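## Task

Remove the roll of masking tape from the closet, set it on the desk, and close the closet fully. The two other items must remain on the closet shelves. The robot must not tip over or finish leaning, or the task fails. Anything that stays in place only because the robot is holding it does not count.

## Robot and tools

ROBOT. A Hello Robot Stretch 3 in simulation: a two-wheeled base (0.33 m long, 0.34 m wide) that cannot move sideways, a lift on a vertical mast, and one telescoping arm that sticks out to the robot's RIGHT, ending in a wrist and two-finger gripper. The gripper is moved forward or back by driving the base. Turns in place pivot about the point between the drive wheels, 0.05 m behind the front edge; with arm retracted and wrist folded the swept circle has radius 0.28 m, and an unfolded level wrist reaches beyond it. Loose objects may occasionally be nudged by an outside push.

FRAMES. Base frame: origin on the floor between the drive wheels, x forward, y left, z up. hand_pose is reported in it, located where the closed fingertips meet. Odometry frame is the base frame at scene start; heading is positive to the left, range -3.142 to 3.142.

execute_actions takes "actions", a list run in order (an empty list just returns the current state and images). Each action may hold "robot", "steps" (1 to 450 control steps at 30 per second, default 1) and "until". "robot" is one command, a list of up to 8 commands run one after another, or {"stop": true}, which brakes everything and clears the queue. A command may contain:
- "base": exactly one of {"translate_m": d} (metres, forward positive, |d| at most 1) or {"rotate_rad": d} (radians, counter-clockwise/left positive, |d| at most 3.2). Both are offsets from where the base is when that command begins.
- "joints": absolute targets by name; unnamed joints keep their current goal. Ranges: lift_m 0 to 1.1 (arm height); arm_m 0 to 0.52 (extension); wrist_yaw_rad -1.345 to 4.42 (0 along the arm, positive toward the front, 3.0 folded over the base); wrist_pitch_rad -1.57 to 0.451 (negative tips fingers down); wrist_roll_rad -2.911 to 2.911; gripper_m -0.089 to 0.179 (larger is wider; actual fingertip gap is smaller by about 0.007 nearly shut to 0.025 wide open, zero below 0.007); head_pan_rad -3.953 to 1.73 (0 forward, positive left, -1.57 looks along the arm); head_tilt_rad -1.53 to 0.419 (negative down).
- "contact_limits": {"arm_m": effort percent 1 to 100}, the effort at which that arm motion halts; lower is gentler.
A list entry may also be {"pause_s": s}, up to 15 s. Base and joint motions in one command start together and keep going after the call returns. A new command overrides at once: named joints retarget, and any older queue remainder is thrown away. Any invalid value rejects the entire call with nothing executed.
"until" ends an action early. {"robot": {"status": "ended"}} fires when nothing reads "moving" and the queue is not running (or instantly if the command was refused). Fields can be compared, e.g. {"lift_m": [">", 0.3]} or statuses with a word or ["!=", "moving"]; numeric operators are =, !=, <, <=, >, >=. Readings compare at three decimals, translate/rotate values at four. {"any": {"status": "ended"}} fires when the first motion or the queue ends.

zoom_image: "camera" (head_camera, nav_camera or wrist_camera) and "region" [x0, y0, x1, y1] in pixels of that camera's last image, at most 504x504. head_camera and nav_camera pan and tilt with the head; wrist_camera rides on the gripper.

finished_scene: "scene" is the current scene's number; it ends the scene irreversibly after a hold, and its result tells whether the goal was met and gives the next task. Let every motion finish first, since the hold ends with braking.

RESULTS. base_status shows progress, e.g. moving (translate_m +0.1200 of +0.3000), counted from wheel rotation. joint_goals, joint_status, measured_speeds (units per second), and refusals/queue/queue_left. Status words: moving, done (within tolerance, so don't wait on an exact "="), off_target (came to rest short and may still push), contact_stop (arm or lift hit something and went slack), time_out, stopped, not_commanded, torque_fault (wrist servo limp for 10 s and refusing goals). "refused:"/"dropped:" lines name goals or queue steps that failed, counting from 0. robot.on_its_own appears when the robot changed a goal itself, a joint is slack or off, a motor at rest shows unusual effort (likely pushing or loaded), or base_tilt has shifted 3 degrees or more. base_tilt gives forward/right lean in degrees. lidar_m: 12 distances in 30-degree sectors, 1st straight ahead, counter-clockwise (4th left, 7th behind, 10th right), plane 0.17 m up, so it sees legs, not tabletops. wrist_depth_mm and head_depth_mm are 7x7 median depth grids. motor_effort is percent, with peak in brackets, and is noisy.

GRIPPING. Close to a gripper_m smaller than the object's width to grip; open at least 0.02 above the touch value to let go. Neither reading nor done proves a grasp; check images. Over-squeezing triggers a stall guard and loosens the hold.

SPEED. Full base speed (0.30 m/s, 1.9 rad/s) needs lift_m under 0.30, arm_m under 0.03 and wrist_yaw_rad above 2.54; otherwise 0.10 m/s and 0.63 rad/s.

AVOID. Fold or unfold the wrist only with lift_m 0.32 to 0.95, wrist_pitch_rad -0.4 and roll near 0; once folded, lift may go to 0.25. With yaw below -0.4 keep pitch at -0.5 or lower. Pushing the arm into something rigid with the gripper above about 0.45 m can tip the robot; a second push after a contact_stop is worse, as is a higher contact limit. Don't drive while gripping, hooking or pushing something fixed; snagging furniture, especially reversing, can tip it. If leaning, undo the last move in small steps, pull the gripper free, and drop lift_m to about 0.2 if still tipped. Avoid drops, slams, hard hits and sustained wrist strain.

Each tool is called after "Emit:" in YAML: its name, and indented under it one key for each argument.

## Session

Emit:
execute_actions:
  actions: []

Scene clock: 0.00 s.
robot.base_odometry: x=+0.000 y=+0.000 heading=+0.000 (m, m, rad; robot's odometry frame)
robot.turned_by_wheels: +0.000 (rad since the last result)
robot.turned_by_imu: +0.000 (rad since the last result)
robot.base_tilt: forward=-1.6 right=+0.0 (deg)
robot.lidar_m: 1.39 1.66 2.15 2.17 2.69 2.34 2.34 2.17 1.44 1.75 1.61 1.39
robot.head_depth_mm: 1313 1296 1292 1284 1274 1268 1265 / 1362 1354 1352 1345 1333 1322 1316 / 1404 1396 1383 1382 1372 1366 1353 / 1454 1442 1434 1422 1417 1404 1398 / 1499 1488 1476 1468 1456 1456 1446 / 1554 1526 1532 1523 1510 1507 1492 / 1604 1594 1581 1565 1567 1552 1548
robot.base_status: not_commanded
robot.joint_positions: lift_m=+0.521 arm_m=+0.001 wrist_yaw_rad=+3.121 wrist_pitch_rad=-0.532 wrist_roll_rad=+0.016 gripper_m=+0.037 head_pan_rad=+0.004 head_tilt_rad=-0.001
robot.joint_goals: lift_m=+0.521 arm_m=+0.001 wrist_yaw_rad=+3.121 wrist_pitch_rad=-0.532 wrist_roll_rad=+0.016 gripper_m=+0.037 head_pan_rad=+0.004 head_tilt_rad=-0.001
robot.joint_status: lift_m=not_commanded arm_m=not_commanded wrist_yaw_rad=not_commanded wrist_pitch_rad=not_commanded wrist_roll_rad=not_commanded gripper_m=not_commanded head_pan_rad=not_commanded head_tilt_rad=not_commanded
robot.measured_speeds: translate_m=+0.000 rotate_rad=+0.000 lift_m=+0.000 arm_m=+0.000 wrist_yaw_rad=+0.000 wrist_pitch_rad=+0.000 wrist_roll_rad=+0.000 head_pan_rad=+0.000 head_tilt_rad=+0.000
robot: refusals=0 queue=idle queue_left=0
robot.motor_effort: left_wheel=+0 right_wheel=+0 lift_m=+27 arm_m=+0 wrist_yaw_rad=-1 wrist_pitch_rad=+9 wrist_roll_rad=+0 gripper_m=+0 head_pan_rad=+0 head_tilt_rad=+3 (%)
robot.hand_pose: x=-0.0169 y=+0.0626 z=+0.5087 quat_wxyz=(+0.195, +0.689, +0.178, +0.675) (m; robot's base frame)
robot.wrist_depth_mm: - - - - - - - / - - - - - - - / - - - - - - - / 919 913 926 943 960 973 989 / 811 787 823 801 806 828 844 / 694 689 - 711 735 718 720 / 623 625 - 639 617 629 642
pictures: head_camera (sideways: a quarter turn clockwise sets it upright), nav_camera (sideways: a quarter turn counterclockwise sets it upright), wrist_camera
Images, in order (width x height): head_camera 896x504, nav_camera 672x504, wrist_camera 644x364.

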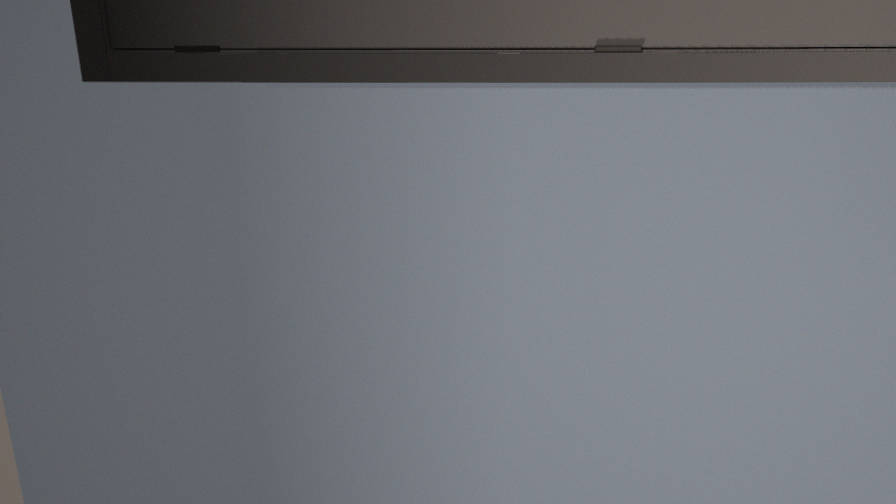

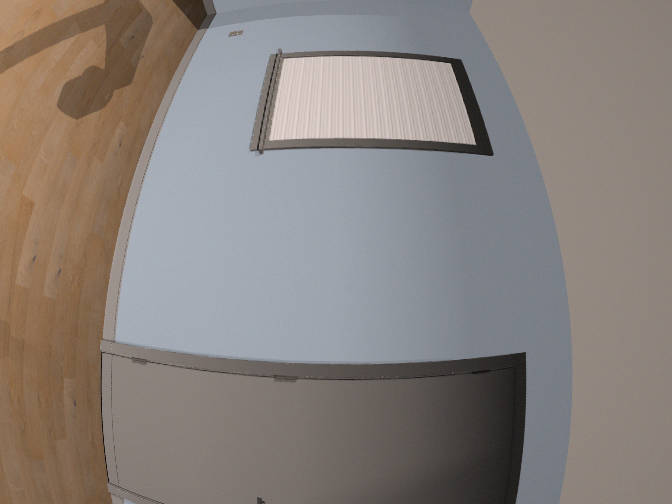

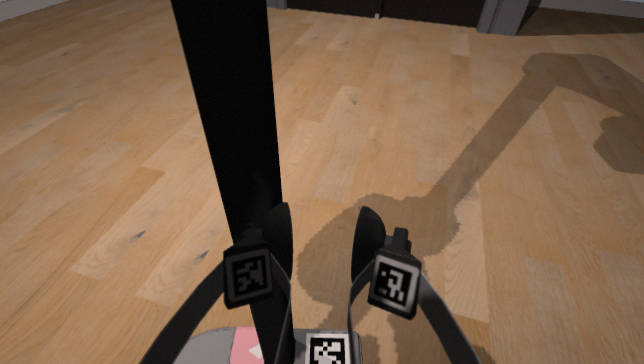

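Closet seems to the left.

Emit:
execute_actions:
  actions:
    - {"robot":{"joints":{"head_pan_rad":1.57,"head_tilt_rad":-0.3}},"steps":100,"until":{"robot":{"status":"ended"}}}

Emit:
execute_actions:
  actions:
    - {"robot":{"joints":{"head_pan_rad":-2.2,"head_tilt_rad":-0.3}},"steps":150,"until":{"robot":{"status":"ended"}}}

Scene clock: 2.13 s.
robot.base_odometry: x=+0.000 y=+0.000 heading=+0.000 (m, m, rad; robot's odometry frame)
robot.turned_by_wheels: +0.000 (rad since the last result)
robot.turned_by_imu: -0.001 (rad since the last result)
robot.base_tilt: forward=-1.7 right=-0.1 (deg)
robot.lidar_m: 1.39 1.67 2.15 2.17 2.69 2.34 2.34 2.17 1.44 1.75 1.61 1.40
robot.head_depth_mm: 1824 1903 1998 2084 2176 2014 1561 / 1875 1957 2049 2159 2267 2019 1555 / 1882 1985 2068 2178 2315 1999 1555 / 1935 2032 2138 2238 2353 2016 1556 / 1974 2080 2194 2317 2405 2002 1562 / 2030 2148 2276 3149 2546 1988 1558 / 2813 2954 3095 3320 2820 2006 1555
robot.base_status: not_commanded
robot.joint_positions: lift_m=+0.521 arm_m=+0.001 wrist_yaw_rad=+3.121 wrist_pitch_rad=-0.532 wrist_roll_rad=+0.016 gripper_m=+0.037 head_pan_rad=+1.563 head_tilt_rad=-0.296
robot.joint_goals: lift_m=+0.521 arm_m=+0.001 wrist_yaw_rad=+3.121 wrist_pitch_rad=-0.532 wrist_roll_rad=+0.016 gripper_m=+0.037 head_pan_rad=+1.570 head_tilt_rad=-0.300
robot.joint_status: lift_m=not_commanded arm_m=not_commanded wrist_yaw_rad=not_commanded wrist_pitch_rad=not_commanded wrist_roll_rad=not_commanded gripper_m=not_commanded head_pan_rad=done head_tilt_rad=done
robot.measured_speeds: translate_m=+0.000 rotate_rad=+0.000 lift_m=+0.000 arm_m=+0.000 wrist_yaw_rad=+0.000 wrist_pitch_rad=+0.000 wrist_roll_rad=+0.000 head_pan_rad=+0.000 head_tilt_rad=+0.000
robot: refusals=0 queue=done queue_left=0
robot.motor_effort: left_wheel=+0(0) right_wheel=+0(0) lift_m=+27(27) arm_m=+0(0) wrist_yaw_rad=+0(0) wrist_pitch_rad=+9(9) wrist_roll_rad=+0(0) gripper_m=+0(0) head_pan_rad=+4(45) head_tilt_rad=-2(25) (%)
robot.hand_pose: x=-0.0169 y=+0.0626 z=+0.5087 quat_wxyz=(+0.195, +0.689, +0.178, +0.675) (m; robot's base frame)
robot.wrist_depth_mm: - - - - - - - / - - - - - - - / - - - - - - - / 909 914 949 942 925 975 972 / 783 785 806 801 813 810 821 / 698 697 - 705 733 736 713 / 608 621 - 629 629 643 639
pictures: head_camera (sideways: a quarter turn clockwise sets it upright), nav_camera (sideways: a quarter turn counterclockwise sets it upright), wrist_camera
Images, in order (width x height): head_camera 896x504, nav_camera 672x504, wrist_camera 644x364.

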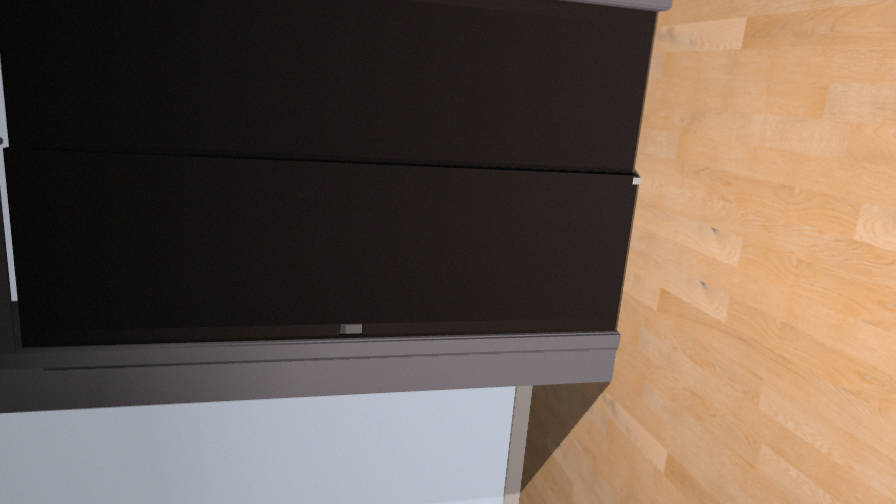

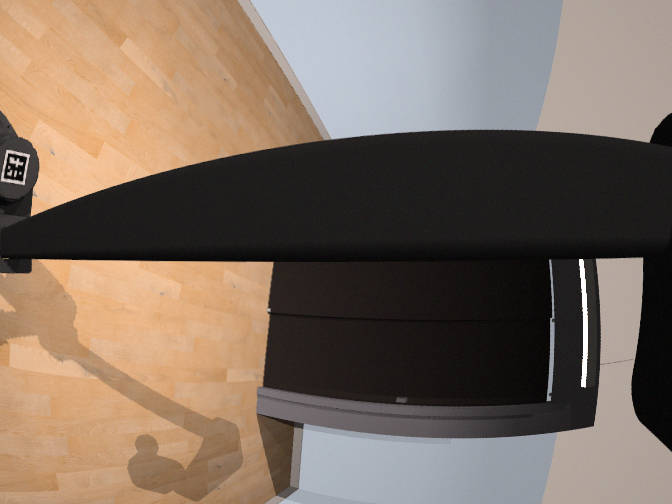

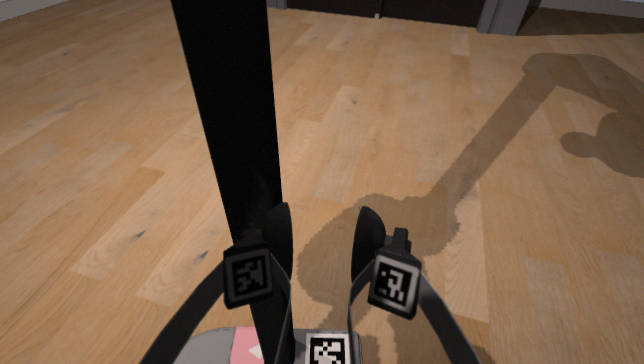

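Scene clock: 4.57 s.
robot.base_odometry: x=+0.000 y=+0.000 heading=+0.000 (m, m, rad; robot's odometry frame)
robot.turned_by_wheels: +0.000 (rad since the last result)
robot.turned_by_imu: -0.001 (rad since the last result)
robot.base_tilt: forward=-1.6 right=+0.0 (deg)
robot.lidar_m: 1.40 1.67 2.15 2.17 2.69 2.34 2.34 2.17 1.44 1.75 1.61 1.39
robot.head_depth_mm: 1949 2055 2173 2316 2423 2026 1569 / 1876 1969 2088 2211 2341 2004 1566 / 1811 1901 1989 2108 2231 2016 1556 / 1739 1836 1921 2023 2093 2009 1553 / 1680 1768 1837 1903 1369 1852 1512 / 1627 1703 1788 1851 1284 2019 1557 / 1573 1647 1713 1785 1278 1942 1547
robot.base_status: not_commanded
robot.joint_positions: lift_m=+0.521 arm_m=+0.001 wrist_yaw_rad=+3.121 wrist_pitch_rad=-0.532 wrist_roll_rad=+0.016 gripper_m=+0.037 head_pan_rad=-2.193 head_tilt_rad=-0.296
robot.joint_goals: lift_m=+0.521 arm_m=+0.001 wrist_yaw_rad=+3.121 wrist_pitch_rad=-0.532 wrist_roll_rad=+0.016 gripper_m=+0.037 head_pan_rad=-2.200 head_tilt_rad=-0.300
robot.joint_status: lift_m=not_commanded arm_m=not_commanded wrist_yaw_rad=not_commanded wrist_pitch_rad=not_commanded wrist_roll_rad=not_commanded gripper_m=not_commanded head_pan_rad=done head_tilt_rad=done
robot.measured_speeds: translate_m=+0.000 rotate_rad=+0.000 lift_m=+0.000 arm_m=+0.000 wrist_yaw_rad=+0.000 wrist_pitch_rad=+0.000 wrist_roll_rad=+0.000 head_pan_rad=+0.000 head_tilt_rad=+0.000
robot: refusals=0 queue=done queue_left=0
robot.motor_effort: left_wheel=+0(0) right_wheel=+0(0) lift_m=+28(28) arm_m=+0(1) wrist_yaw_rad=-1(0) wrist_pitch_rad=+9(9) wrist_roll_rad=+0(0) gripper_m=-1(0) head_pan_rad=-4(45) head_tilt_rad=-2(3) (%)
robot.hand_pose: x=-0.0169 y=+0.0626 z=+0.5087 quat_wxyz=(+0.195, +0.689, +0.178, +0.675) (m; robot's base frame)
robot.wrist_depth_mm: - - - - - - - / - - - - - - - / - - - - - - - / 937 966 920 985 972 962 938 / 786 787 778 784 805 821 822 / 691 685 - 693 742 724 731 / 602 626 - 652 642 640 650
pictures: head_camera (sideways: a quarter turn clockwise sets it upright), nav_camera (sideways: a quarter turn counterclockwise sets it upright), wrist_camera
Images, in order (width x height): head_camera 896x504, nav_camera 672x504, wrist_camera 644x364.

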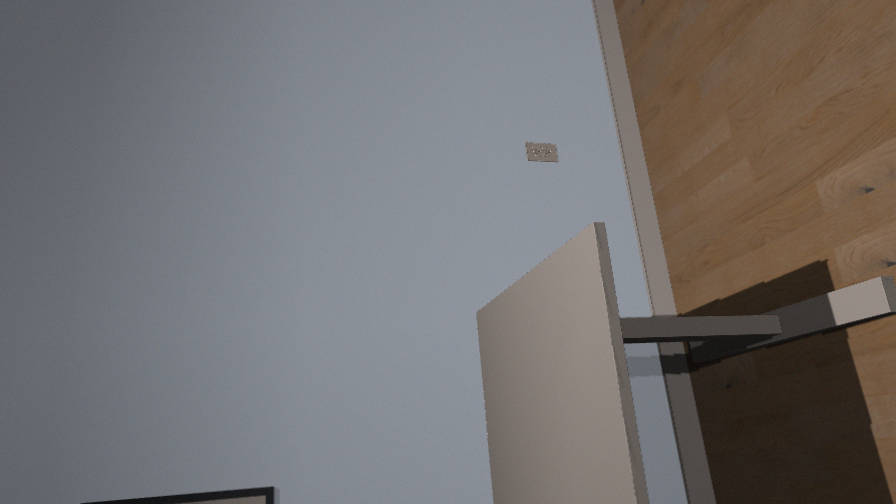

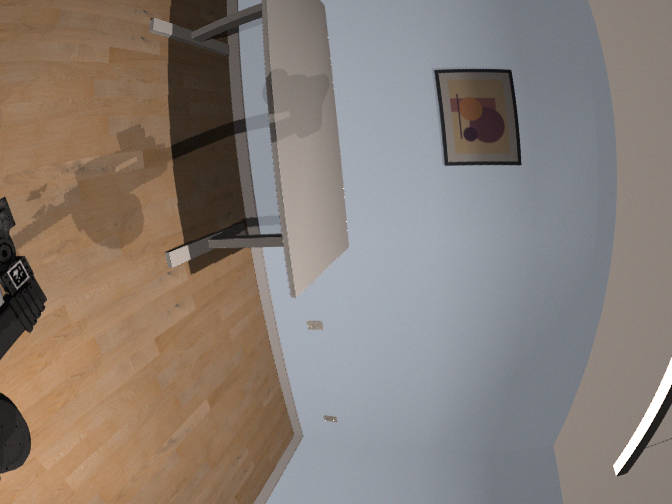

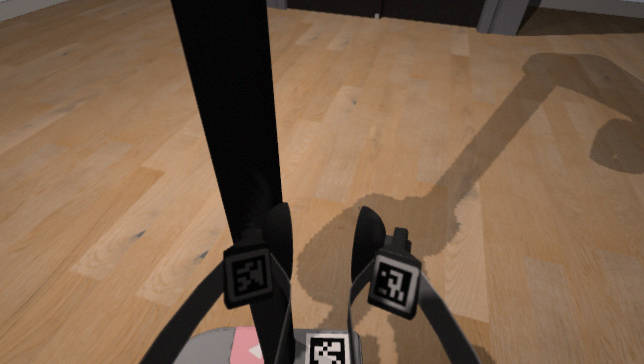

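Emit:
execute_actions:
  actions: "[{\"robot\":[{\"joints\":{\"lift_m\":0.28,\"wrist_pitch_rad\":-0.4,\"wrist_yaw_rad\":3.0,\"head_pan_rad\":0,\"head_tilt_rad\":-0.3},\"base\":{\"rotate_rad\":1.89}},{\"base\":{\"translate_m\":0.95}},{\"base\":{\"translate_m\":0.9}},{\"base\":{\"rotate_rad\":-0.56},\"joints\":{\"lift_m\":0.9}},{\"joints\":{\"wrist_yaw_rad\":1.34,\"wrist_pitch_rad\":0,\"gripper_m\":0.16,\"head_pan_rad\":-0.3}}]},\"steps\":450,\"until\":{\"robot\":{\"status\":\"ended\"}}},{\"steps\":300,\"until\":{\"robot\":{\"status\":\"ended\"}}}]"


Emit:
execute_actions:
  actions:
    - {"robot":[{"joints":{"lift_m":0.28,"wrist_pitch_rad":-0.4,"wrist_yaw_rad":3.0,"head_pan_rad":0,"head_tilt_rad":-0.3},"base":{"rotate_rad":1.89}},{"base":{"translate_m":0.95}},{"base":{"translate_m":0.9}},{"base":{"rotate_rad":-0.56},"joints":{"lift_m":0.9}},{"joints":{"wrist_yaw_rad":1.34,"wrist_pitch_rad":0,"gripper_m":0.16,"head_pan_rad":-0.3}}],"steps":450,"until":{"robot":{"status":"ended"}}}
    - {"steps":300,"until":{"robot":{"status":"ended"}}}

Scene clock: 28.03 s.
robot.base_odometry: x=-0.580 y=+1.757 heading=+1.330 (m, m, rad; robot's odometry frame)
robot.turned_by_wheels: +1.330 (rad since the last result)
robot.turned_by_imu: +1.329 (rad since the last result)
robot.base_tilt: forward=-1.7 right=+0.0 (deg)
robot.lidar_m: 0.60 1.41 1.35 1.31 1.38 1.95 3.02 3.32 2.52 2.45 0.85 0.64
robot.head_depth_mm: 571 601 636 674 718 766 823 / 557 586 616 654 693 739 790 / 542 568 599 632 670 713 761 / 526 551 579 610 655 687 731 / 489 512 540 569 602 637 676 / 488 510 535 563 593 626 664 / 476 498 520 547 575 611 654
robot.base_status: done (rotate_rad -0.5599 of -0.5600)
robot.joint_positions: lift_m=+0.900 arm_m=+0.001 wrist_yaw_rad=+1.342 wrist_pitch_rad=-0.025 wrist_roll_rad=+0.016 gripper_m=+0.160 head_pan_rad=-0.293 head_tilt_rad=-0.297
robot.joint_goals: lift_m=+0.900 arm_m=+0.001 wrist_yaw_rad=+1.340 wrist_pitch_rad=+0.000 wrist_roll_rad=+0.016 gripper_m=+0.160 head_pan_rad=-0.300 head_tilt_rad=-0.300
robot.joint_status: lift_m=done arm_m=not_commanded wrist_yaw_rad=done wrist_pitch_rad=done wrist_roll_rad=not_commanded gripper_m=done head_pan_rad=done head_tilt_rad=done
robot.measured_speeds: translate_m=+0.000 rotate_rad=+0.000 lift_m=+0.000 arm_m=+0.000 wrist_yaw_rad=+0.000 wrist_pitch_rad=+0.000 wrist_roll_rad=+0.000 head_pan_rad=+0.000 head_tilt_rad=+0.000
robot: refusals=0 queue=done queue_left=0
robot.motor_effort: left_wheel=+4(13) right_wheel=-1(6) lift_m=+39(41) arm_m=+0(0) wrist_yaw_rad=-1(3) wrist_pitch_rad=+14(15) wrist_roll_rad=+0(0) gripper_m=+0(82) head_pan_rad=-4(47) head_tilt_rad=-1(5) (%)
robot.hand_pose: x=+0.2275 y=-0.2039 z=+1.0078 quat_wxyz=(+0.555, +0.450, -0.552, +0.429) (m; robot's base frame)
robot.wrist_depth_mm: - 450 468 509 530 559 622 / - 468 485 519 554 571 660 / - 489 494 545 576 596 694 / - 501 531 571 607 627 716 / - 531 528 598 629 652 776 / - 548 566 615 663 685 805 / - 568 585 658 684 718 833
pictures: head_camera (sideways: a quarter turn clockwise sets it upright), nav_camera (sideways: a quarter turn counterclockwise sets it upright), wrist_camera
Images, in order (width x height): head_camera 896x504, nav_camera 672x504, wrist_camera 644x364.

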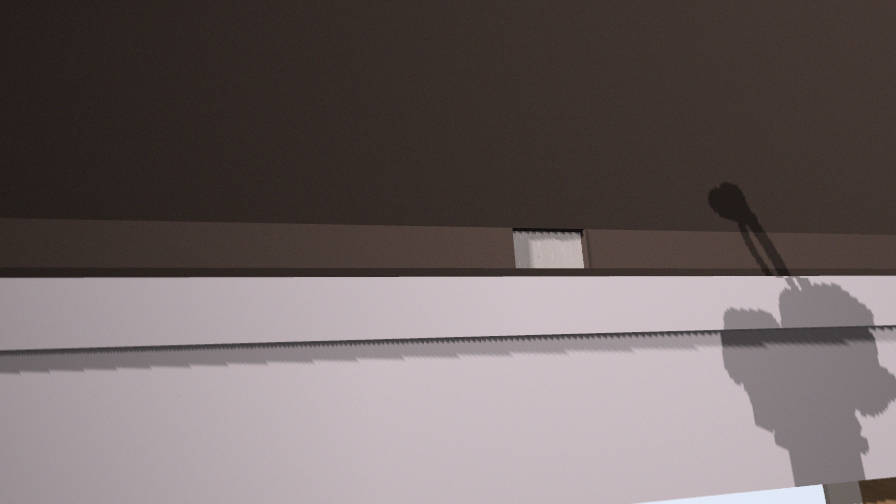

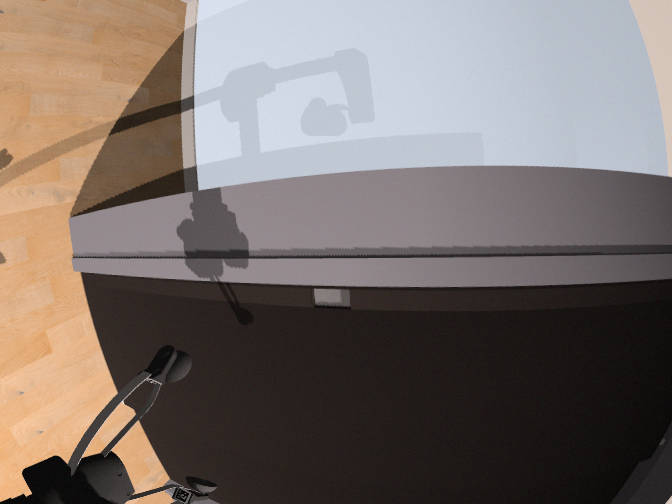

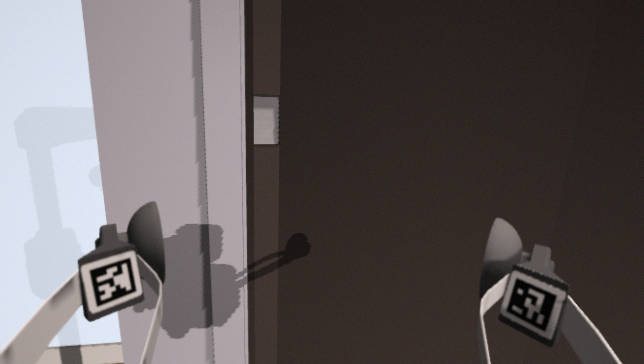

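Emit:
execute_actions:
  actions:
    - {"robot":{"joints":{"lift_m":0.935,"arm_m":0.06,"head_pan_rad":-0.6},"base":{"translate_m":0.28}},"steps":450,"until":{"robot":{"status":"ended"}}}

Scene clock: 32.67 s.
robot.base_odometry: x=-0.514 y=+2.029 heading=+1.330 (m, m, rad; robot's odometry frame)
robot.turned_by_wheels: +0.000 (rad since the last result)
robot.turned_by_imu: +0.000 (rad since the last result)
robot.base_tilt: forward=-1.6 right=+0.0 (deg)
robot.lidar_m: 0.33 1.12 1.34 1.30 1.37 1.94 3.30 3.35 2.53 1.31 0.47 0.33
robot.head_depth_mm: 386 409 436 467 503 544 590 / 359 380 402 427 458 492 530 / 336 353 373 396 421 448 483 / 315 331 348 367 388 415 433 / 297 313 326 343 360 381 405 / - - 282 290 303 320 338 / - - - 284 296 313 331
robot.base_status: done (translate_m +0.2800 of +0.2800)
robot.joint_positions: lift_m=+0.935 arm_m=+0.060 wrist_yaw_rad=+1.341 wrist_pitch_rad=-0.023 wrist_roll_rad=+0.016 gripper_m=+0.160 head_pan_rad=-0.593 head_tilt_rad=-0.297
robot.joint_goals: lift_m=+0.935 arm_m=+0.060 wrist_yaw_rad=+1.340 wrist_pitch_rad=+0.000 wrist_roll_rad=+0.016 gripper_m=+0.160 head_pan_rad=-0.600 head_tilt_rad=-0.300
robot.joint_status: lift_m=done arm_m=done wrist_yaw_rad=done wrist_pitch_rad=done wrist_roll_rad=not_commanded gripper_m=done head_pan_rad=done head_tilt_rad=done
robot.measured_speeds: translate_m=+0.000 rotate_rad=+0.000 lift_m=+0.000 arm_m=+0.000 wrist_yaw_rad=+0.000 wrist_pitch_rad=+0.000 wrist_roll_rad=+0.000 head_pan_rad=+0.000 head_tilt_rad=+0.000
robot: refusals=0 queue=done queue_left=0
robot.motor_effort: left_wheel=+3(10) right_wheel=-1(3) lift_m=+38(39) arm_m=+4(4) wrist_yaw_rad=-1(0) wrist_pitch_rad=+13(15) wrist_roll_rad=+0(0) gripper_m=+0(0) head_pan_rad=-4(30) head_tilt_rad=-1(2) (%)
robot.hand_pose: x=+0.2275 y=-0.2629 z=+1.0433 quat_wxyz=(+0.555, +0.449, -0.553, +0.429) (m; robot's base frame)
robot.wrist_depth_mm: 192 208 231 241 255 266 281 / 197 212 241 252 261 275 288 / 207 213 251 261 274 289 305 / 214 219 268 272 285 301 320 / 226 252 269 281 296 315 332 / 237 256 282 291 310 321 353 / 251 244 290 305 327 342 372
pictures: head_camera (sideways: a quarter turn clockwise sets it upright), nav_camera (sideways: a quarter turn counterclockwise sets it upright), wrist_camera
Images, in order (width x height): head_camera 896x504, nav_camera 672x504, wrist_camera 644x364.

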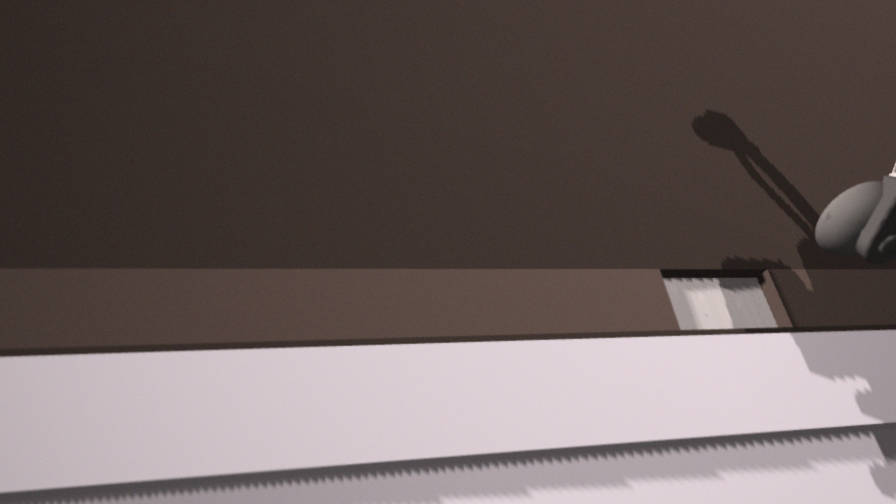

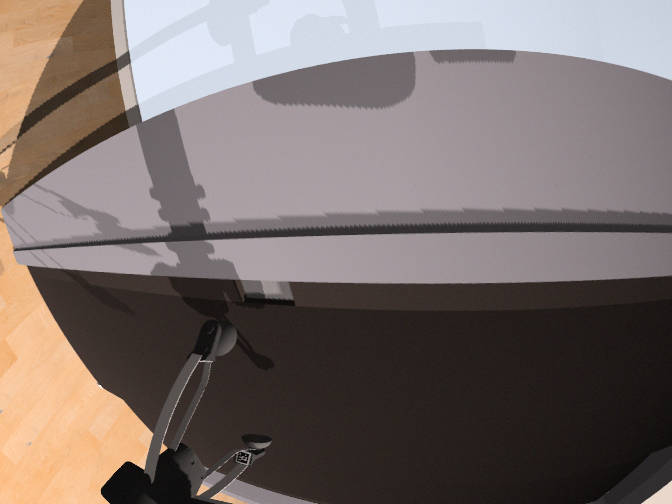

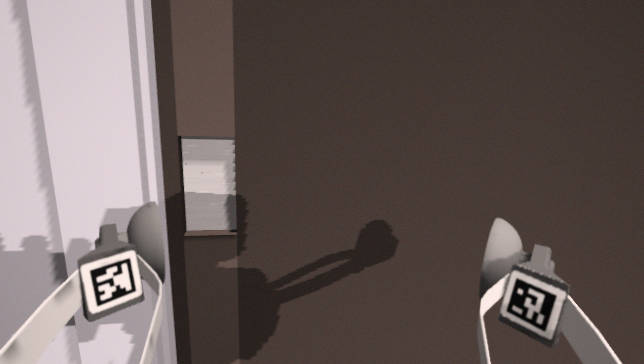

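Emit:
execute_actions:
  actions:
    - {"robot":{"joints":{"lift_m":0.95,"arm_m":0.075},"base":{"translate_m":0.05}},"steps":450,"until":{"robot":{"status":"ended"}}}

Scene clock: 35.77 s.
robot.base_odometry: x=-0.502 y=+2.077 heading=+1.330 (m, m, rad; robot's odometry frame)
robot.turned_by_wheels: +0.000 (rad since the last result)
robot.turned_by_imu: -0.001 (rad since the last result)
robot.base_tilt: forward=-1.7 right=+0.0 (deg)
robot.lidar_m: 0.28 1.07 1.34 1.30 1.37 1.93 3.35 3.31 2.53 1.14 0.40 0.28
robot.head_depth_mm: 322 342 364 390 419 454 493 / 300 317 336 358 382 411 441 / 284 295 311 330 351 375 403 / - 283 291 307 324 350 372 / - - - - - 285 297 / - - - - - - 286 / - - - - - - -
robot.base_status: done (translate_m +0.0500 of +0.0500)
robot.joint_positions: lift_m=+0.950 arm_m=+0.075 wrist_yaw_rad=+1.341 wrist_pitch_rad=-0.023 wrist_roll_rad=+0.016 gripper_m=+0.160 head_pan_rad=-0.593 head_tilt_rad=-0.297
robot.joint_goals: lift_m=+0.950 arm_m=+0.075 wrist_yaw_rad=+1.340 wrist_pitch_rad=+0.000 wrist_roll_rad=+0.016 gripper_m=+0.160 head_pan_rad=-0.600 head_tilt_rad=-0.300
robot.joint_status: lift_m=done arm_m=done wrist_yaw_rad=done wrist_pitch_rad=done wrist_roll_rad=not_commanded gripper_m=done head_pan_rad=done head_tilt_rad=done
robot.measured_speeds: translate_m=+0.000 rotate_rad=+0.000 lift_m=+0.000 arm_m=+0.000 wrist_yaw_rad=+0.000 wrist_pitch_rad=+0.000 wrist_roll_rad=+0.000 head_pan_rad=+0.000 head_tilt_rad=+0.000
robot: refusals=0 queue=done queue_left=0
robot.motor_effort: left_wheel=+3(10) right_wheel=-2(3) lift_m=+39(40) arm_m=+4(4) wrist_yaw_rad=+0(2) wrist_pitch_rad=+13(14) wrist_roll_rad=+0(0) gripper_m=+0(0) head_pan_rad=-4(4) head_tilt_rad=-1(1) (%)
robot.hand_pose: x=+0.2275 y=-0.2779 z=+1.0583 quat_wxyz=(+0.555, +0.449, -0.553, +0.429) (m; robot's base frame)
robot.wrist_depth_mm: 155 180 186 195 204 212 225 / 158 186 195 202 211 222 234 / 160 191 201 211 219 230 245 / 165 199 212 217 231 243 257 / 170 217 219 228 239 251 268 / - 220 226 237 250 257 281 / 185 221 232 249 264 278 299
pictures: head_camera (sideways: a quarter turn clockwise sets it upright), nav_camera (sideways: a quarter turn counterclockwise sets it upright), wrist_camera
Images, in order (width x height): head_camera 896x504, nav_camera 672x504, wrist_camera 644x364.

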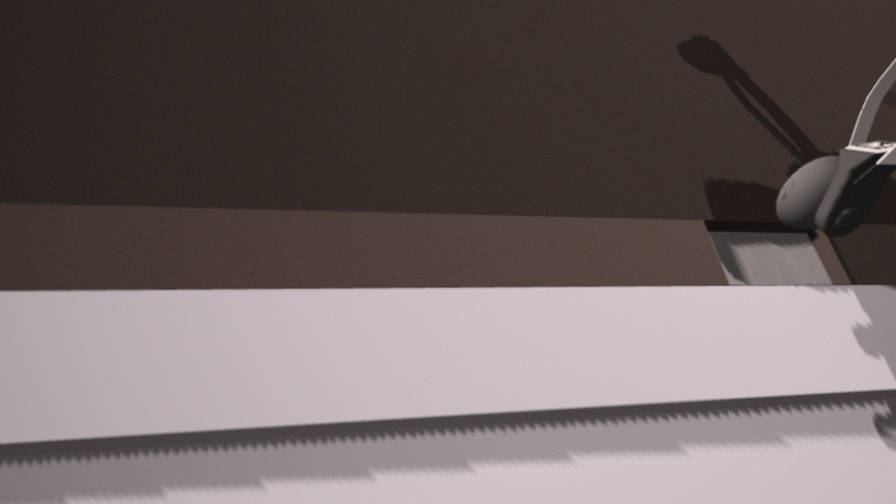

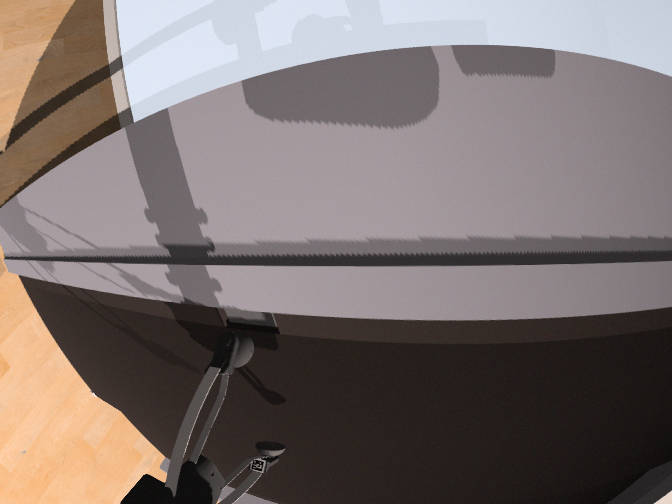

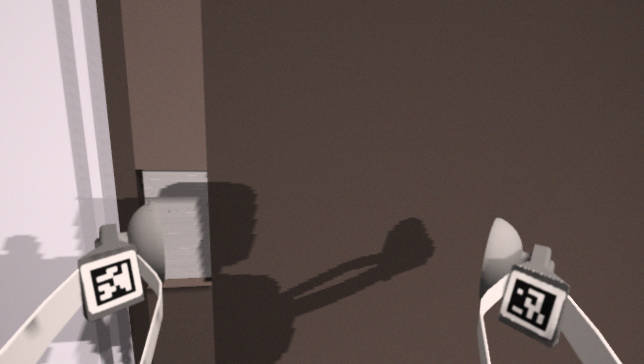

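Looks aligned. Push in, then extend.

Emit:
execute_actions:
  actions:
    - {"robot":[{"base":{"translate_m":0.042}},{"joints":{"arm_m":0.3},"contact_limits":{"arm_m":30}}],"steps":450,"until":{"robot":{"status":"ended"}}}

Scene clock: 41.23 s.
robot.base_odometry: x=-0.492 y=+2.118 heading=+1.329 (m, m, rad; robot's odometry frame)
robot.turned_by_wheels: -0.001 (rad since the last result)
robot.turned_by_imu: -0.005 (rad since the last result)
robot.base_tilt: forward=-1.7 right=-0.1 (deg)
robot.lidar_m: 0.24 1.02 1.34 1.30 1.36 1.93 3.41 3.36 2.53 0.88 0.42 0.24
robot.head_depth_mm: 1194 1002 1304 797 404 417 440 / 1108 1011 1230 1303 1033 1262 1049 / 1030 1015 1142 911 1033 1166 1017 / - - - - - - 983 / - - - - - - - / - - - - - - - / - - - - - - -
robot.base_status: done (translate_m +0.0419 of +0.0420)
robot.joint_positions: lift_m=+0.950 arm_m=+0.300 wrist_yaw_rad=+1.382 wrist_pitch_rad=-0.026 wrist_roll_rad=+0.016 gripper_m=+0.160 head_pan_rad=-0.593 head_tilt_rad=-0.297
robot.joint_goals: lift_m=+0.950 arm_m=+0.300 wrist_yaw_rad=+1.340 wrist_pitch_rad=+0.000 wrist_roll_rad=+0.016 gripper_m=+0.160 head_pan_rad=-0.600 head_tilt_rad=-0.300
robot.joint_status: lift_m=done arm_m=done wrist_yaw_rad=done wrist_pitch_rad=done wrist_roll_rad=not_commanded gripper_m=done head_pan_rad=done head_tilt_rad=done
robot.measured_speeds: translate_m=+0.000 rotate_rad=+0.000 lift_m=+0.000 arm_m=+0.000 wrist_yaw_rad=+0.000 wrist_pitch_rad=+0.000 wrist_roll_rad=+0.000 head_pan_rad=+0.000 head_tilt_rad=+0.000
robot: refusals=0 queue=done queue_left=0
robot.on_its_own: wrist_yaw_rad is at rest, and its effort (-38) is outside its rest range (-12 to +12)
robot.motor_effort: left_wheel=-12(14) right_wheel=+17(19) lift_m=+38(38) arm_m=+5(7) wrist_yaw_rad=-38(64) wrist_pitch_rad=+15(15) wrist_roll_rad=+0(0) gripper_m=-9(9) head_pan_rad=-4(4) head_tilt_rad=-1(1) (%)
robot.contact_limits: arm_m 30 (drawing in: default 18, maximum 30; extending or still: default 26, maximum 42)
robot.hand_pose: x=+0.2296 y=-0.4925 z=+1.0575 quat_wxyz=(+0.547, +0.461, -0.543, +0.440) (m; robot's base frame)
robot.wrist_depth_mm: 137 140 145 150 156 160 166 / 141 145 151 155 161 167 174 / 147 150 156 161 167 173 180 / 152 156 161 168 175 181 189 / 167 163 168 174 181 190 197 / - 171 176 182 191 194 207 / 172 176 183 190 199 209 219
pictures: head_camera (sideways: a quarter turn clockwise sets it upright), nav_camera (sideways: a quarter turn counterclockwise sets it upright), wrist_camera
Images, in order (width x height): head_camera 896x504, nav_camera 672x504, wrist_camera 644x364.

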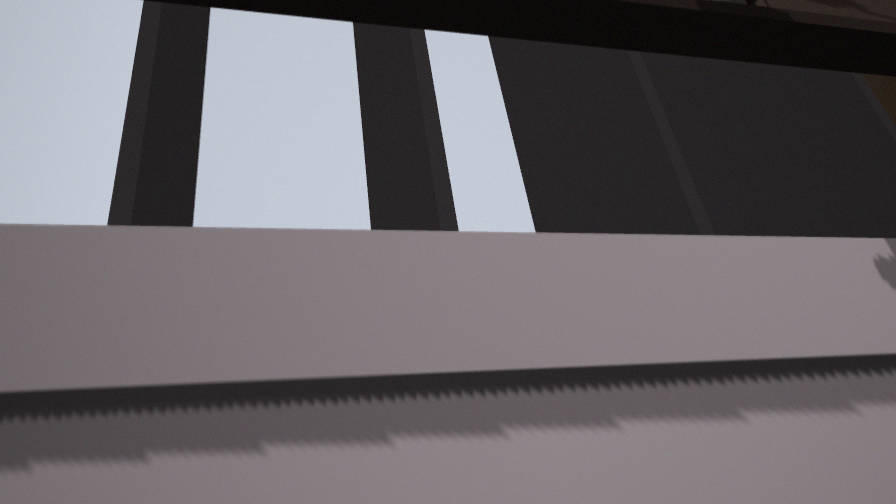

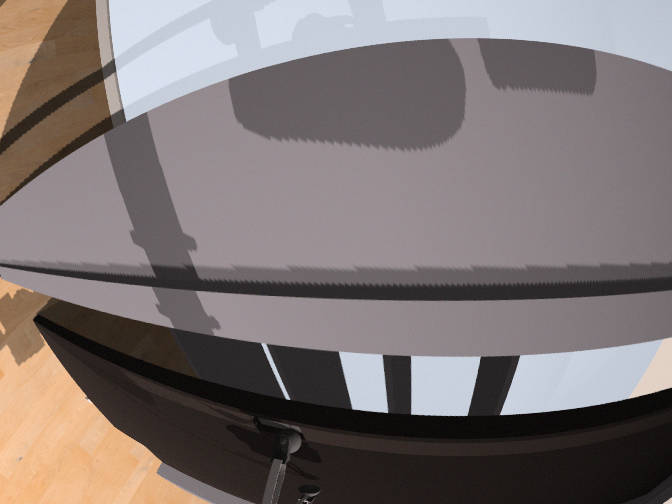

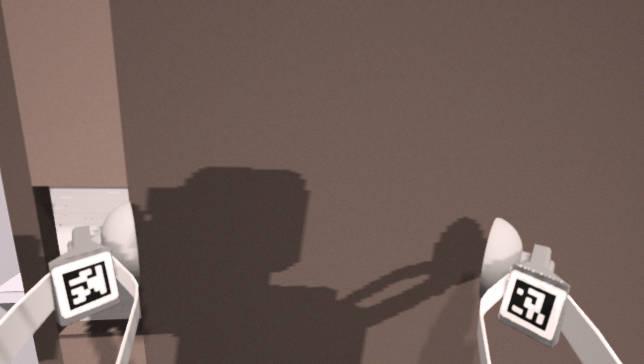

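Emit:
execute_actions:
  actions:
    - {"robot":[{"base":{"translate_m":-0.008}},{"joints":{"arm_m":0.52,"head_pan_rad":-1.0,"head_tilt_rad":-0.4},"contact_limits":{"arm_m":30}}],"steps":450,"until":{"robot":{"status":"ended"}}}

Scene clock: 48.20 s.
robot.base_odometry: x=-0.494 y=+2.110 heading=+1.329 (m, m, rad; robot's odometry frame)
robot.turned_by_wheels: +0.000 (rad since the last result)
robot.turned_by_imu: -0.002 (rad since the last result)
robot.base_tilt: forward=-1.8 right=+0.0 (deg)
robot.lidar_m: 0.24 1.03 1.33 1.30 1.37 1.92 3.37 3.36 2.54 0.89 0.60 0.25
robot.head_depth_mm: 596 666 761 881 1047 1294 1380 / 485 531 587 656 744 859 1013 / 1355 1440 1095 608 653 714 788 / 1357 1505 1535 1298 1551 1600 1419 / 1075 1330 1316 1291 1351 1159 1383 / 885 1180 1078 1242 943 1157 1009 / 751 1061 912 1136 852 1115 903
robot.base_status: done (translate_m -0.0080 of -0.0080)
robot.joint_positions: lift_m=+0.950 arm_m=+0.520 wrist_yaw_rad=+1.476 wrist_pitch_rad=-0.024 wrist_roll_rad=+0.016 gripper_m=+0.160 head_pan_rad=-0.993 head_tilt_rad=-0.395
robot.joint_goals: lift_m=+0.950 arm_m=+0.520 wrist_yaw_rad=+1.449 wrist_pitch_rad=+0.000 wrist_roll_rad=+0.016 gripper_m=+0.160 head_pan_rad=-1.000 head_tilt_rad=-0.400
robot.joint_status: lift_m=done arm_m=done wrist_yaw_rad=done wrist_pitch_rad=done wrist_roll_rad=not_commanded gripper_m=done head_pan_rad=done head_tilt_rad=done
robot.measured_speeds: translate_m=+0.000 rotate_rad=+0.000 lift_m=+0.000 arm_m=+0.000 wrist_yaw_rad=+0.000 wrist_pitch_rad=+0.000 wrist_roll_rad=+0.000 head_pan_rad=+0.000 head_tilt_rad=+0.000
robot: refusals=0 queue=done queue_left=0
robot.on_its_own: wrist_yaw_rad is held at +1.449, not at your +1.340, by its stall guard, which is still easing
robot.motor_effort: left_wheel=-12(16) right_wheel=+12(17) lift_m=+38(37) arm_m=+4(6) wrist_yaw_rad=-24(46) wrist_pitch_rad=+14(15) wrist_roll_rad=+0(0) gripper_m=-5(9) head_pan_rad=-4(32) head_tilt_rad=-2(13) (%)
robot.contact_limits: arm_m 30 (drawing in: default 18, maximum 30; extending or still: default 26, maximum 42)
robot.hand_pose: x=+0.2331 y=-0.6888 z=+1.0580 quat_wxyz=(+0.525, +0.486, -0.521, +0.466) (m; robot's base frame)
robot.wrist_depth_mm: 143 143 146 147 148 150 151 / 147 149 151 153 153 154 156 / 153 154 157 157 159 161 162 / 160 160 161 164 165 168 168 / 174 168 167 169 172 173 176 / 522 175 176 177 179 180 183 / 182 182 183 185 188 192 193
pictures: head_camera (sideways: a quarter turn clockwise sets it upright), nav_camera (sideways: a quarter turn counterclockwise sets it upright), wrist_camera
Images, in order (width x height): head_camera 896x504, nav_camera 672x504, wrist_camera 644x364.

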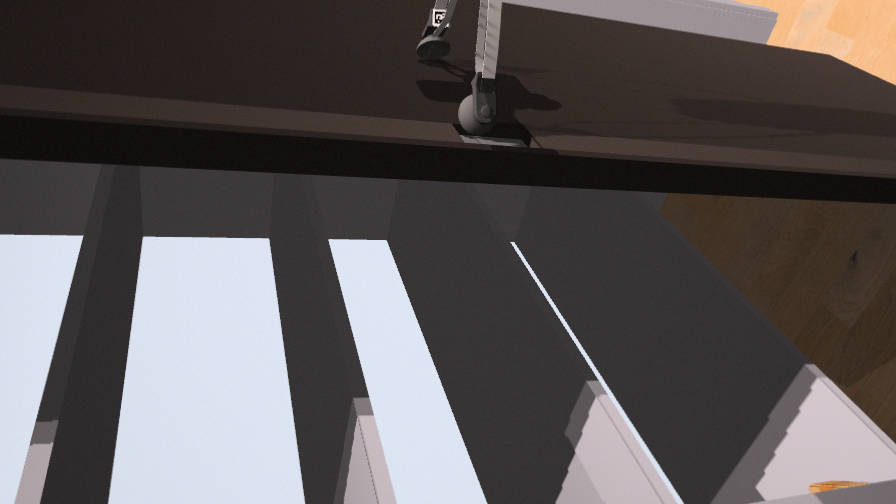

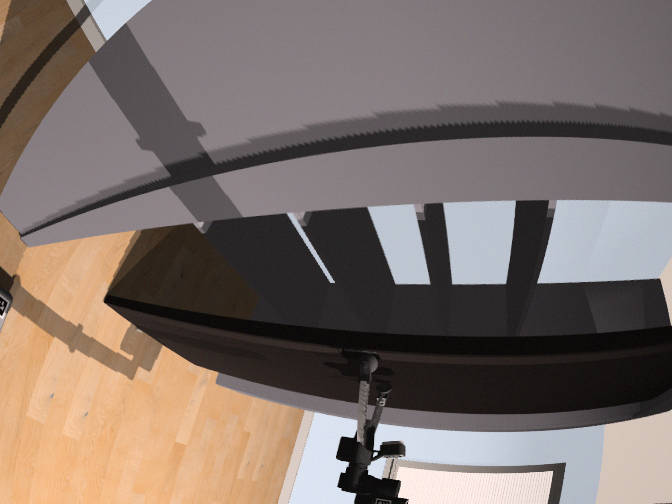

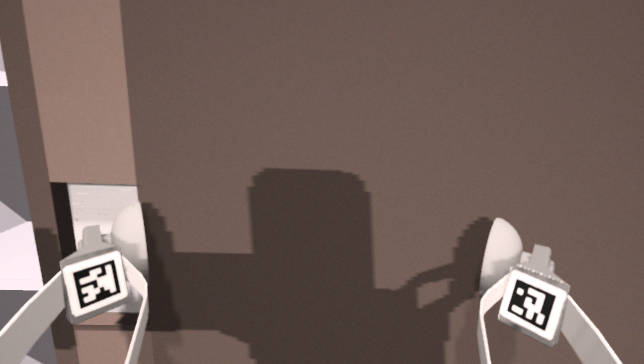

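Emit:
execute_actions:
  actions:
    - {"robot":[{"base":{"translate_m":-0.3},"joints":{"wrist_yaw_rad":1.57}},{"joints":{"arm_m":0.0,"head_pan_rad":-1.57,"head_tilt_rad":-0.5},"base":{"rotate_rad":1.57}},{"base":{"translate_m":-0.4},"joints":{"wrist_yaw_rad":0}}],"steps":450,"until":{"robot":{"status":"ended"}}}
    - {"steps":300,"until":{"robot":{"status":"ended"}}}

Scene clock: 65.27 s.
robot.base_odometry: x=-0.177 y=+1.723 heading=+2.900 (m, m, rad; robot's odometry frame)
robot.turned_by_wheels: +1.571 (rad since the last result)
robot.turned_by_imu: +0.437 (rad since the last result)
robot.base_tilt: forward=-1.7 right=+0.1 (deg)
robot.lidar_m: 1.61 1.49 1.42 1.46 1.94 2.79 2.79 2.47 2.34 1.26 0.94 0.82
robot.head_depth_mm: 1937 2076 2216 2418 2065 - - / 2025 2171 2326 2511 2051 1649 - / 2122 2279 2482 2621 2227 - - / 2219 2416 2609 2682 2141 - 1277 / 1247 1347 1475 1605 1808 1594 1321 / 1176 1245 1256 1347 1444 1501 1314 / 983 1035 1093 1160 1228 1316 1315
robot.base_status: done (translate_m -0.4000 of -0.4000)
robot.joint_positions: lift_m=+0.950 arm_m=+0.001 wrist_yaw_rad=+0.002 wrist_pitch_rad=-0.022 wrist_roll_rad=+0.013 gripper_m=+0.160 head_pan_rad=-1.565 head_tilt_rad=-0.500
robot.joint_goals: lift_m=+0.950 arm_m=+0.000 wrist_yaw_rad=+0.000 wrist_pitch_rad=+0.000 wrist_roll_rad=+0.013 gripper_m=+0.160 head_pan_rad=-1.570 head_tilt_rad=-0.500
robot.joint_status: lift_m=done arm_m=done wrist_yaw_rad=done wrist_pitch_rad=done wrist_roll_rad=not_commanded gripper_m=done head_pan_rad=done head_tilt_rad=done
robot.measured_speeds: translate_m=+0.000 rotate_rad=+0.000 lift_m=+0.000 arm_m=+0.000 wrist_yaw_rad=+0.000 wrist_pitch_rad=+0.000 wrist_roll_rad=+0.000 head_pan_rad=+0.000 head_tilt_rad=+0.000
robot: refusals=0 queue=done queue_left=0
robot.motor_effort: left_wheel=+1(100) right_wheel=+0(58) lift_m=+32(37) arm_m=-2(11) wrist_yaw_rad=+0(100) wrist_pitch_rad=+13(22) wrist_roll_rad=+1(5) gripper_m=+0(9) head_pan_rad=-3(38) head_tilt_rad=+0(17) (%)
robot.hand_pose: x=-0.0210 y=-0.4018 z=+1.0587 quat_wxyz=(+0.703, +0.009, -0.711, -0.008) (m; robot's base frame)
robot.wrist_depth_mm: 613 747 965 - - - - / 617 782 - - - - - / 623 769 - - - - - / 631 791 - - - - - / 645 875 - - - - - / 653 924 - - - - - / 709 847 - - - - -
pictures: head_camera (sideways: a quarter turn clockwise sets it upright), nav_camera (sideways: a quarter turn counterclockwise sets it upright), wrist_camera
Images, in order (width x height): head_camera 896x504, nav_camera 672x504, wrist_camera 644x364.

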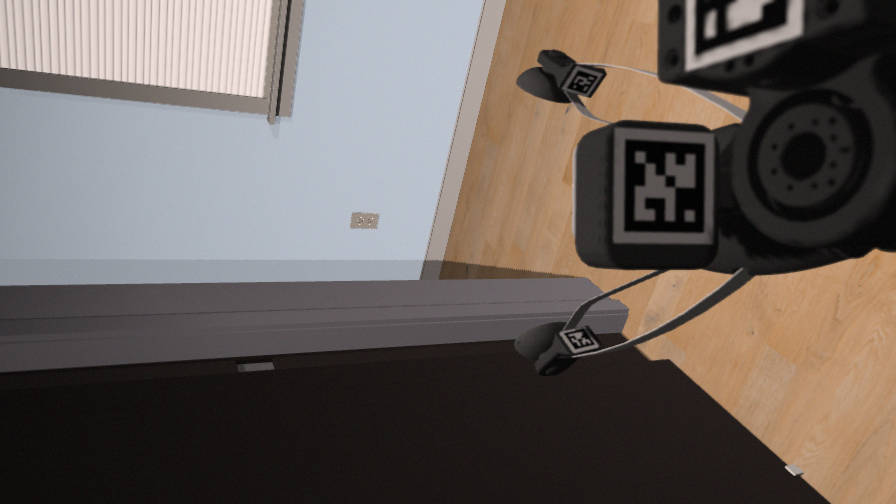

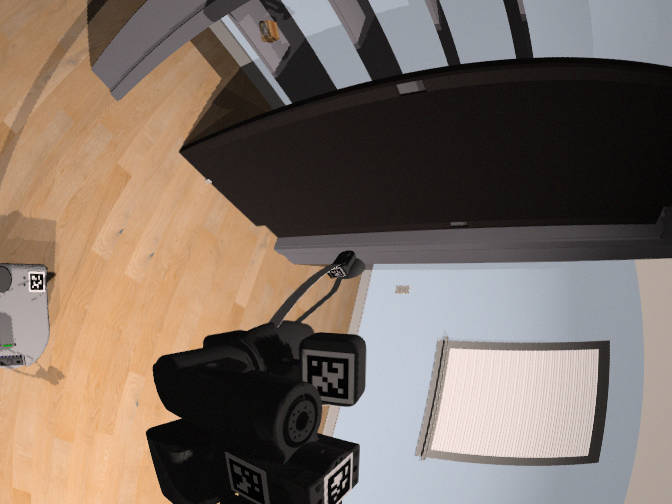

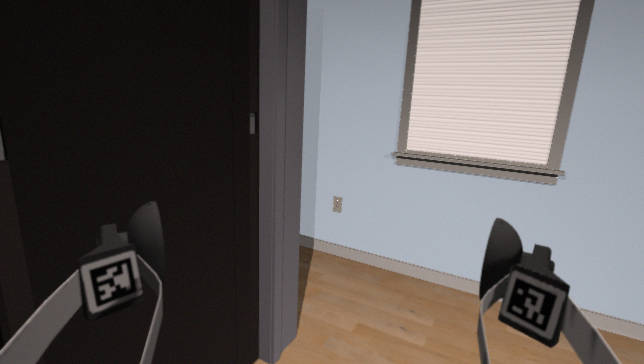

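Emit:
execute_actions:
  actions:
    - {"robot":{"joints":{"head_pan_rad":-0.6,"head_tilt_rad":-0.5}},"steps":100,"until":{"robot":{"status":"ended"}}}

Scene clock: 67.33 s.
robot.base_odometry: x=-0.177 y=+1.723 heading=+2.900 (m, m, rad; robot's odometry frame)
robot.turned_by_wheels: +0.000 (rad since the last result)
robot.turned_by_imu: -0.001 (rad since the last result)
robot.base_tilt: forward=-1.6 right=+0.0 (deg)
robot.lidar_m: 1.61 1.50 1.42 1.46 1.94 2.78 2.79 2.46 2.35 1.25 0.94 0.82
robot.head_depth_mm: 1363 1425 897 957 1054 1193 1294 / 1342 1420 1533 1713 1828 1497 1292 / 1321 1395 1519 1684 1824 1600 1314 / 1312 1381 1510 1654 1812 1602 1314 / 924 732 794 884 957 1081 1225 / 658 712 778 853 944 1058 1220 / 653 703 766 879 1757 1589 1312
robot.base_status: done (translate_m -0.4000 of -0.4000)
robot.joint_positions: lift_m=+0.950 arm_m=+0.001 wrist_yaw_rad=+0.002 wrist_pitch_rad=-0.022 wrist_roll_rad=+0.013 gripper_m=+0.160 head_pan_rad=-0.607 head_tilt_rad=-0.500
robot.joint_goals: lift_m=+0.950 arm_m=+0.000 wrist_yaw_rad=+0.000 wrist_pitch_rad=+0.000 wrist_roll_rad=+0.013 gripper_m=+0.160 head_pan_rad=-0.600 head_tilt_rad=-0.500
robot.joint_status: lift_m=done arm_m=done wrist_yaw_rad=done wrist_pitch_rad=done wrist_roll_rad=not_commanded gripper_m=done head_pan_rad=done head_tilt_rad=done
robot.measured_speeds: translate_m=+0.000 rotate_rad=+0.000 lift_m=+0.000 arm_m=+0.000 wrist_yaw_rad=+0.000 wrist_pitch_rad=+0.000 wrist_roll_rad=+0.000 head_pan_rad=+0.000 head_tilt_rad=+0.000
robot: refusals=0 queue=done queue_left=0
robot.motor_effort: left_wheel=+1(1) right_wheel=+0(0) lift_m=+33(33) arm_m=-2(2) wrist_yaw_rad=-1(2) wrist_pitch_rad=+13(13) wrist_roll_rad=+1(1) gripper_m=+0(0) head_pan_rad=+4(44) head_tilt_rad=+1(2) (%)
robot.hand_pose: x=-0.0210 y=-0.4018 z=+1.0587 quat_wxyz=(+0.703, +0.009, -0.711, -0.008) (m; robot's base frame)
robot.wrist_depth_mm: 607 759 993 - - - - / 628 762 - - - - - / 642 790 - - - - - / 637 793 - - - - - / 658 872 - - - - - / 643 916 - - - - - / 711 842 - - - - -
pictures: head_camera (sideways: a quarter turn clockwise sets it upright), nav_camera (sideways: a quarter turn counterclockwise sets it upright), wrist_camera
Images, in order (width x height): head_camera 896x504, nav_camera 672x504, wrist_camera 644x364.

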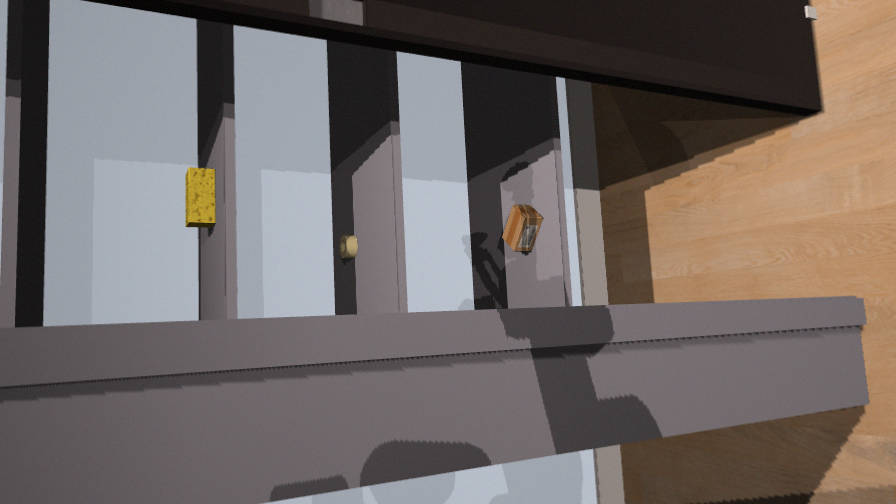

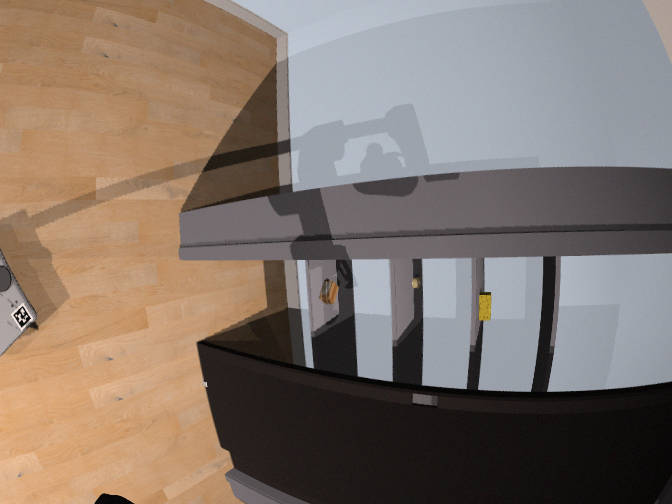

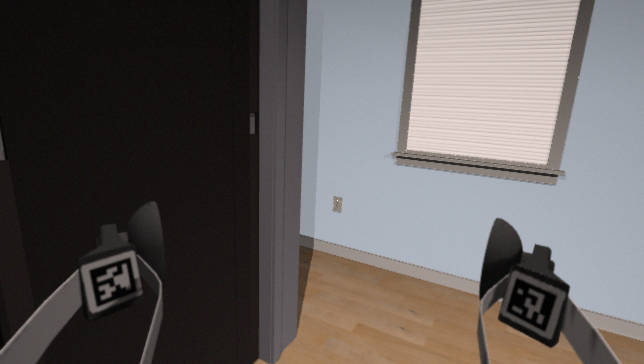

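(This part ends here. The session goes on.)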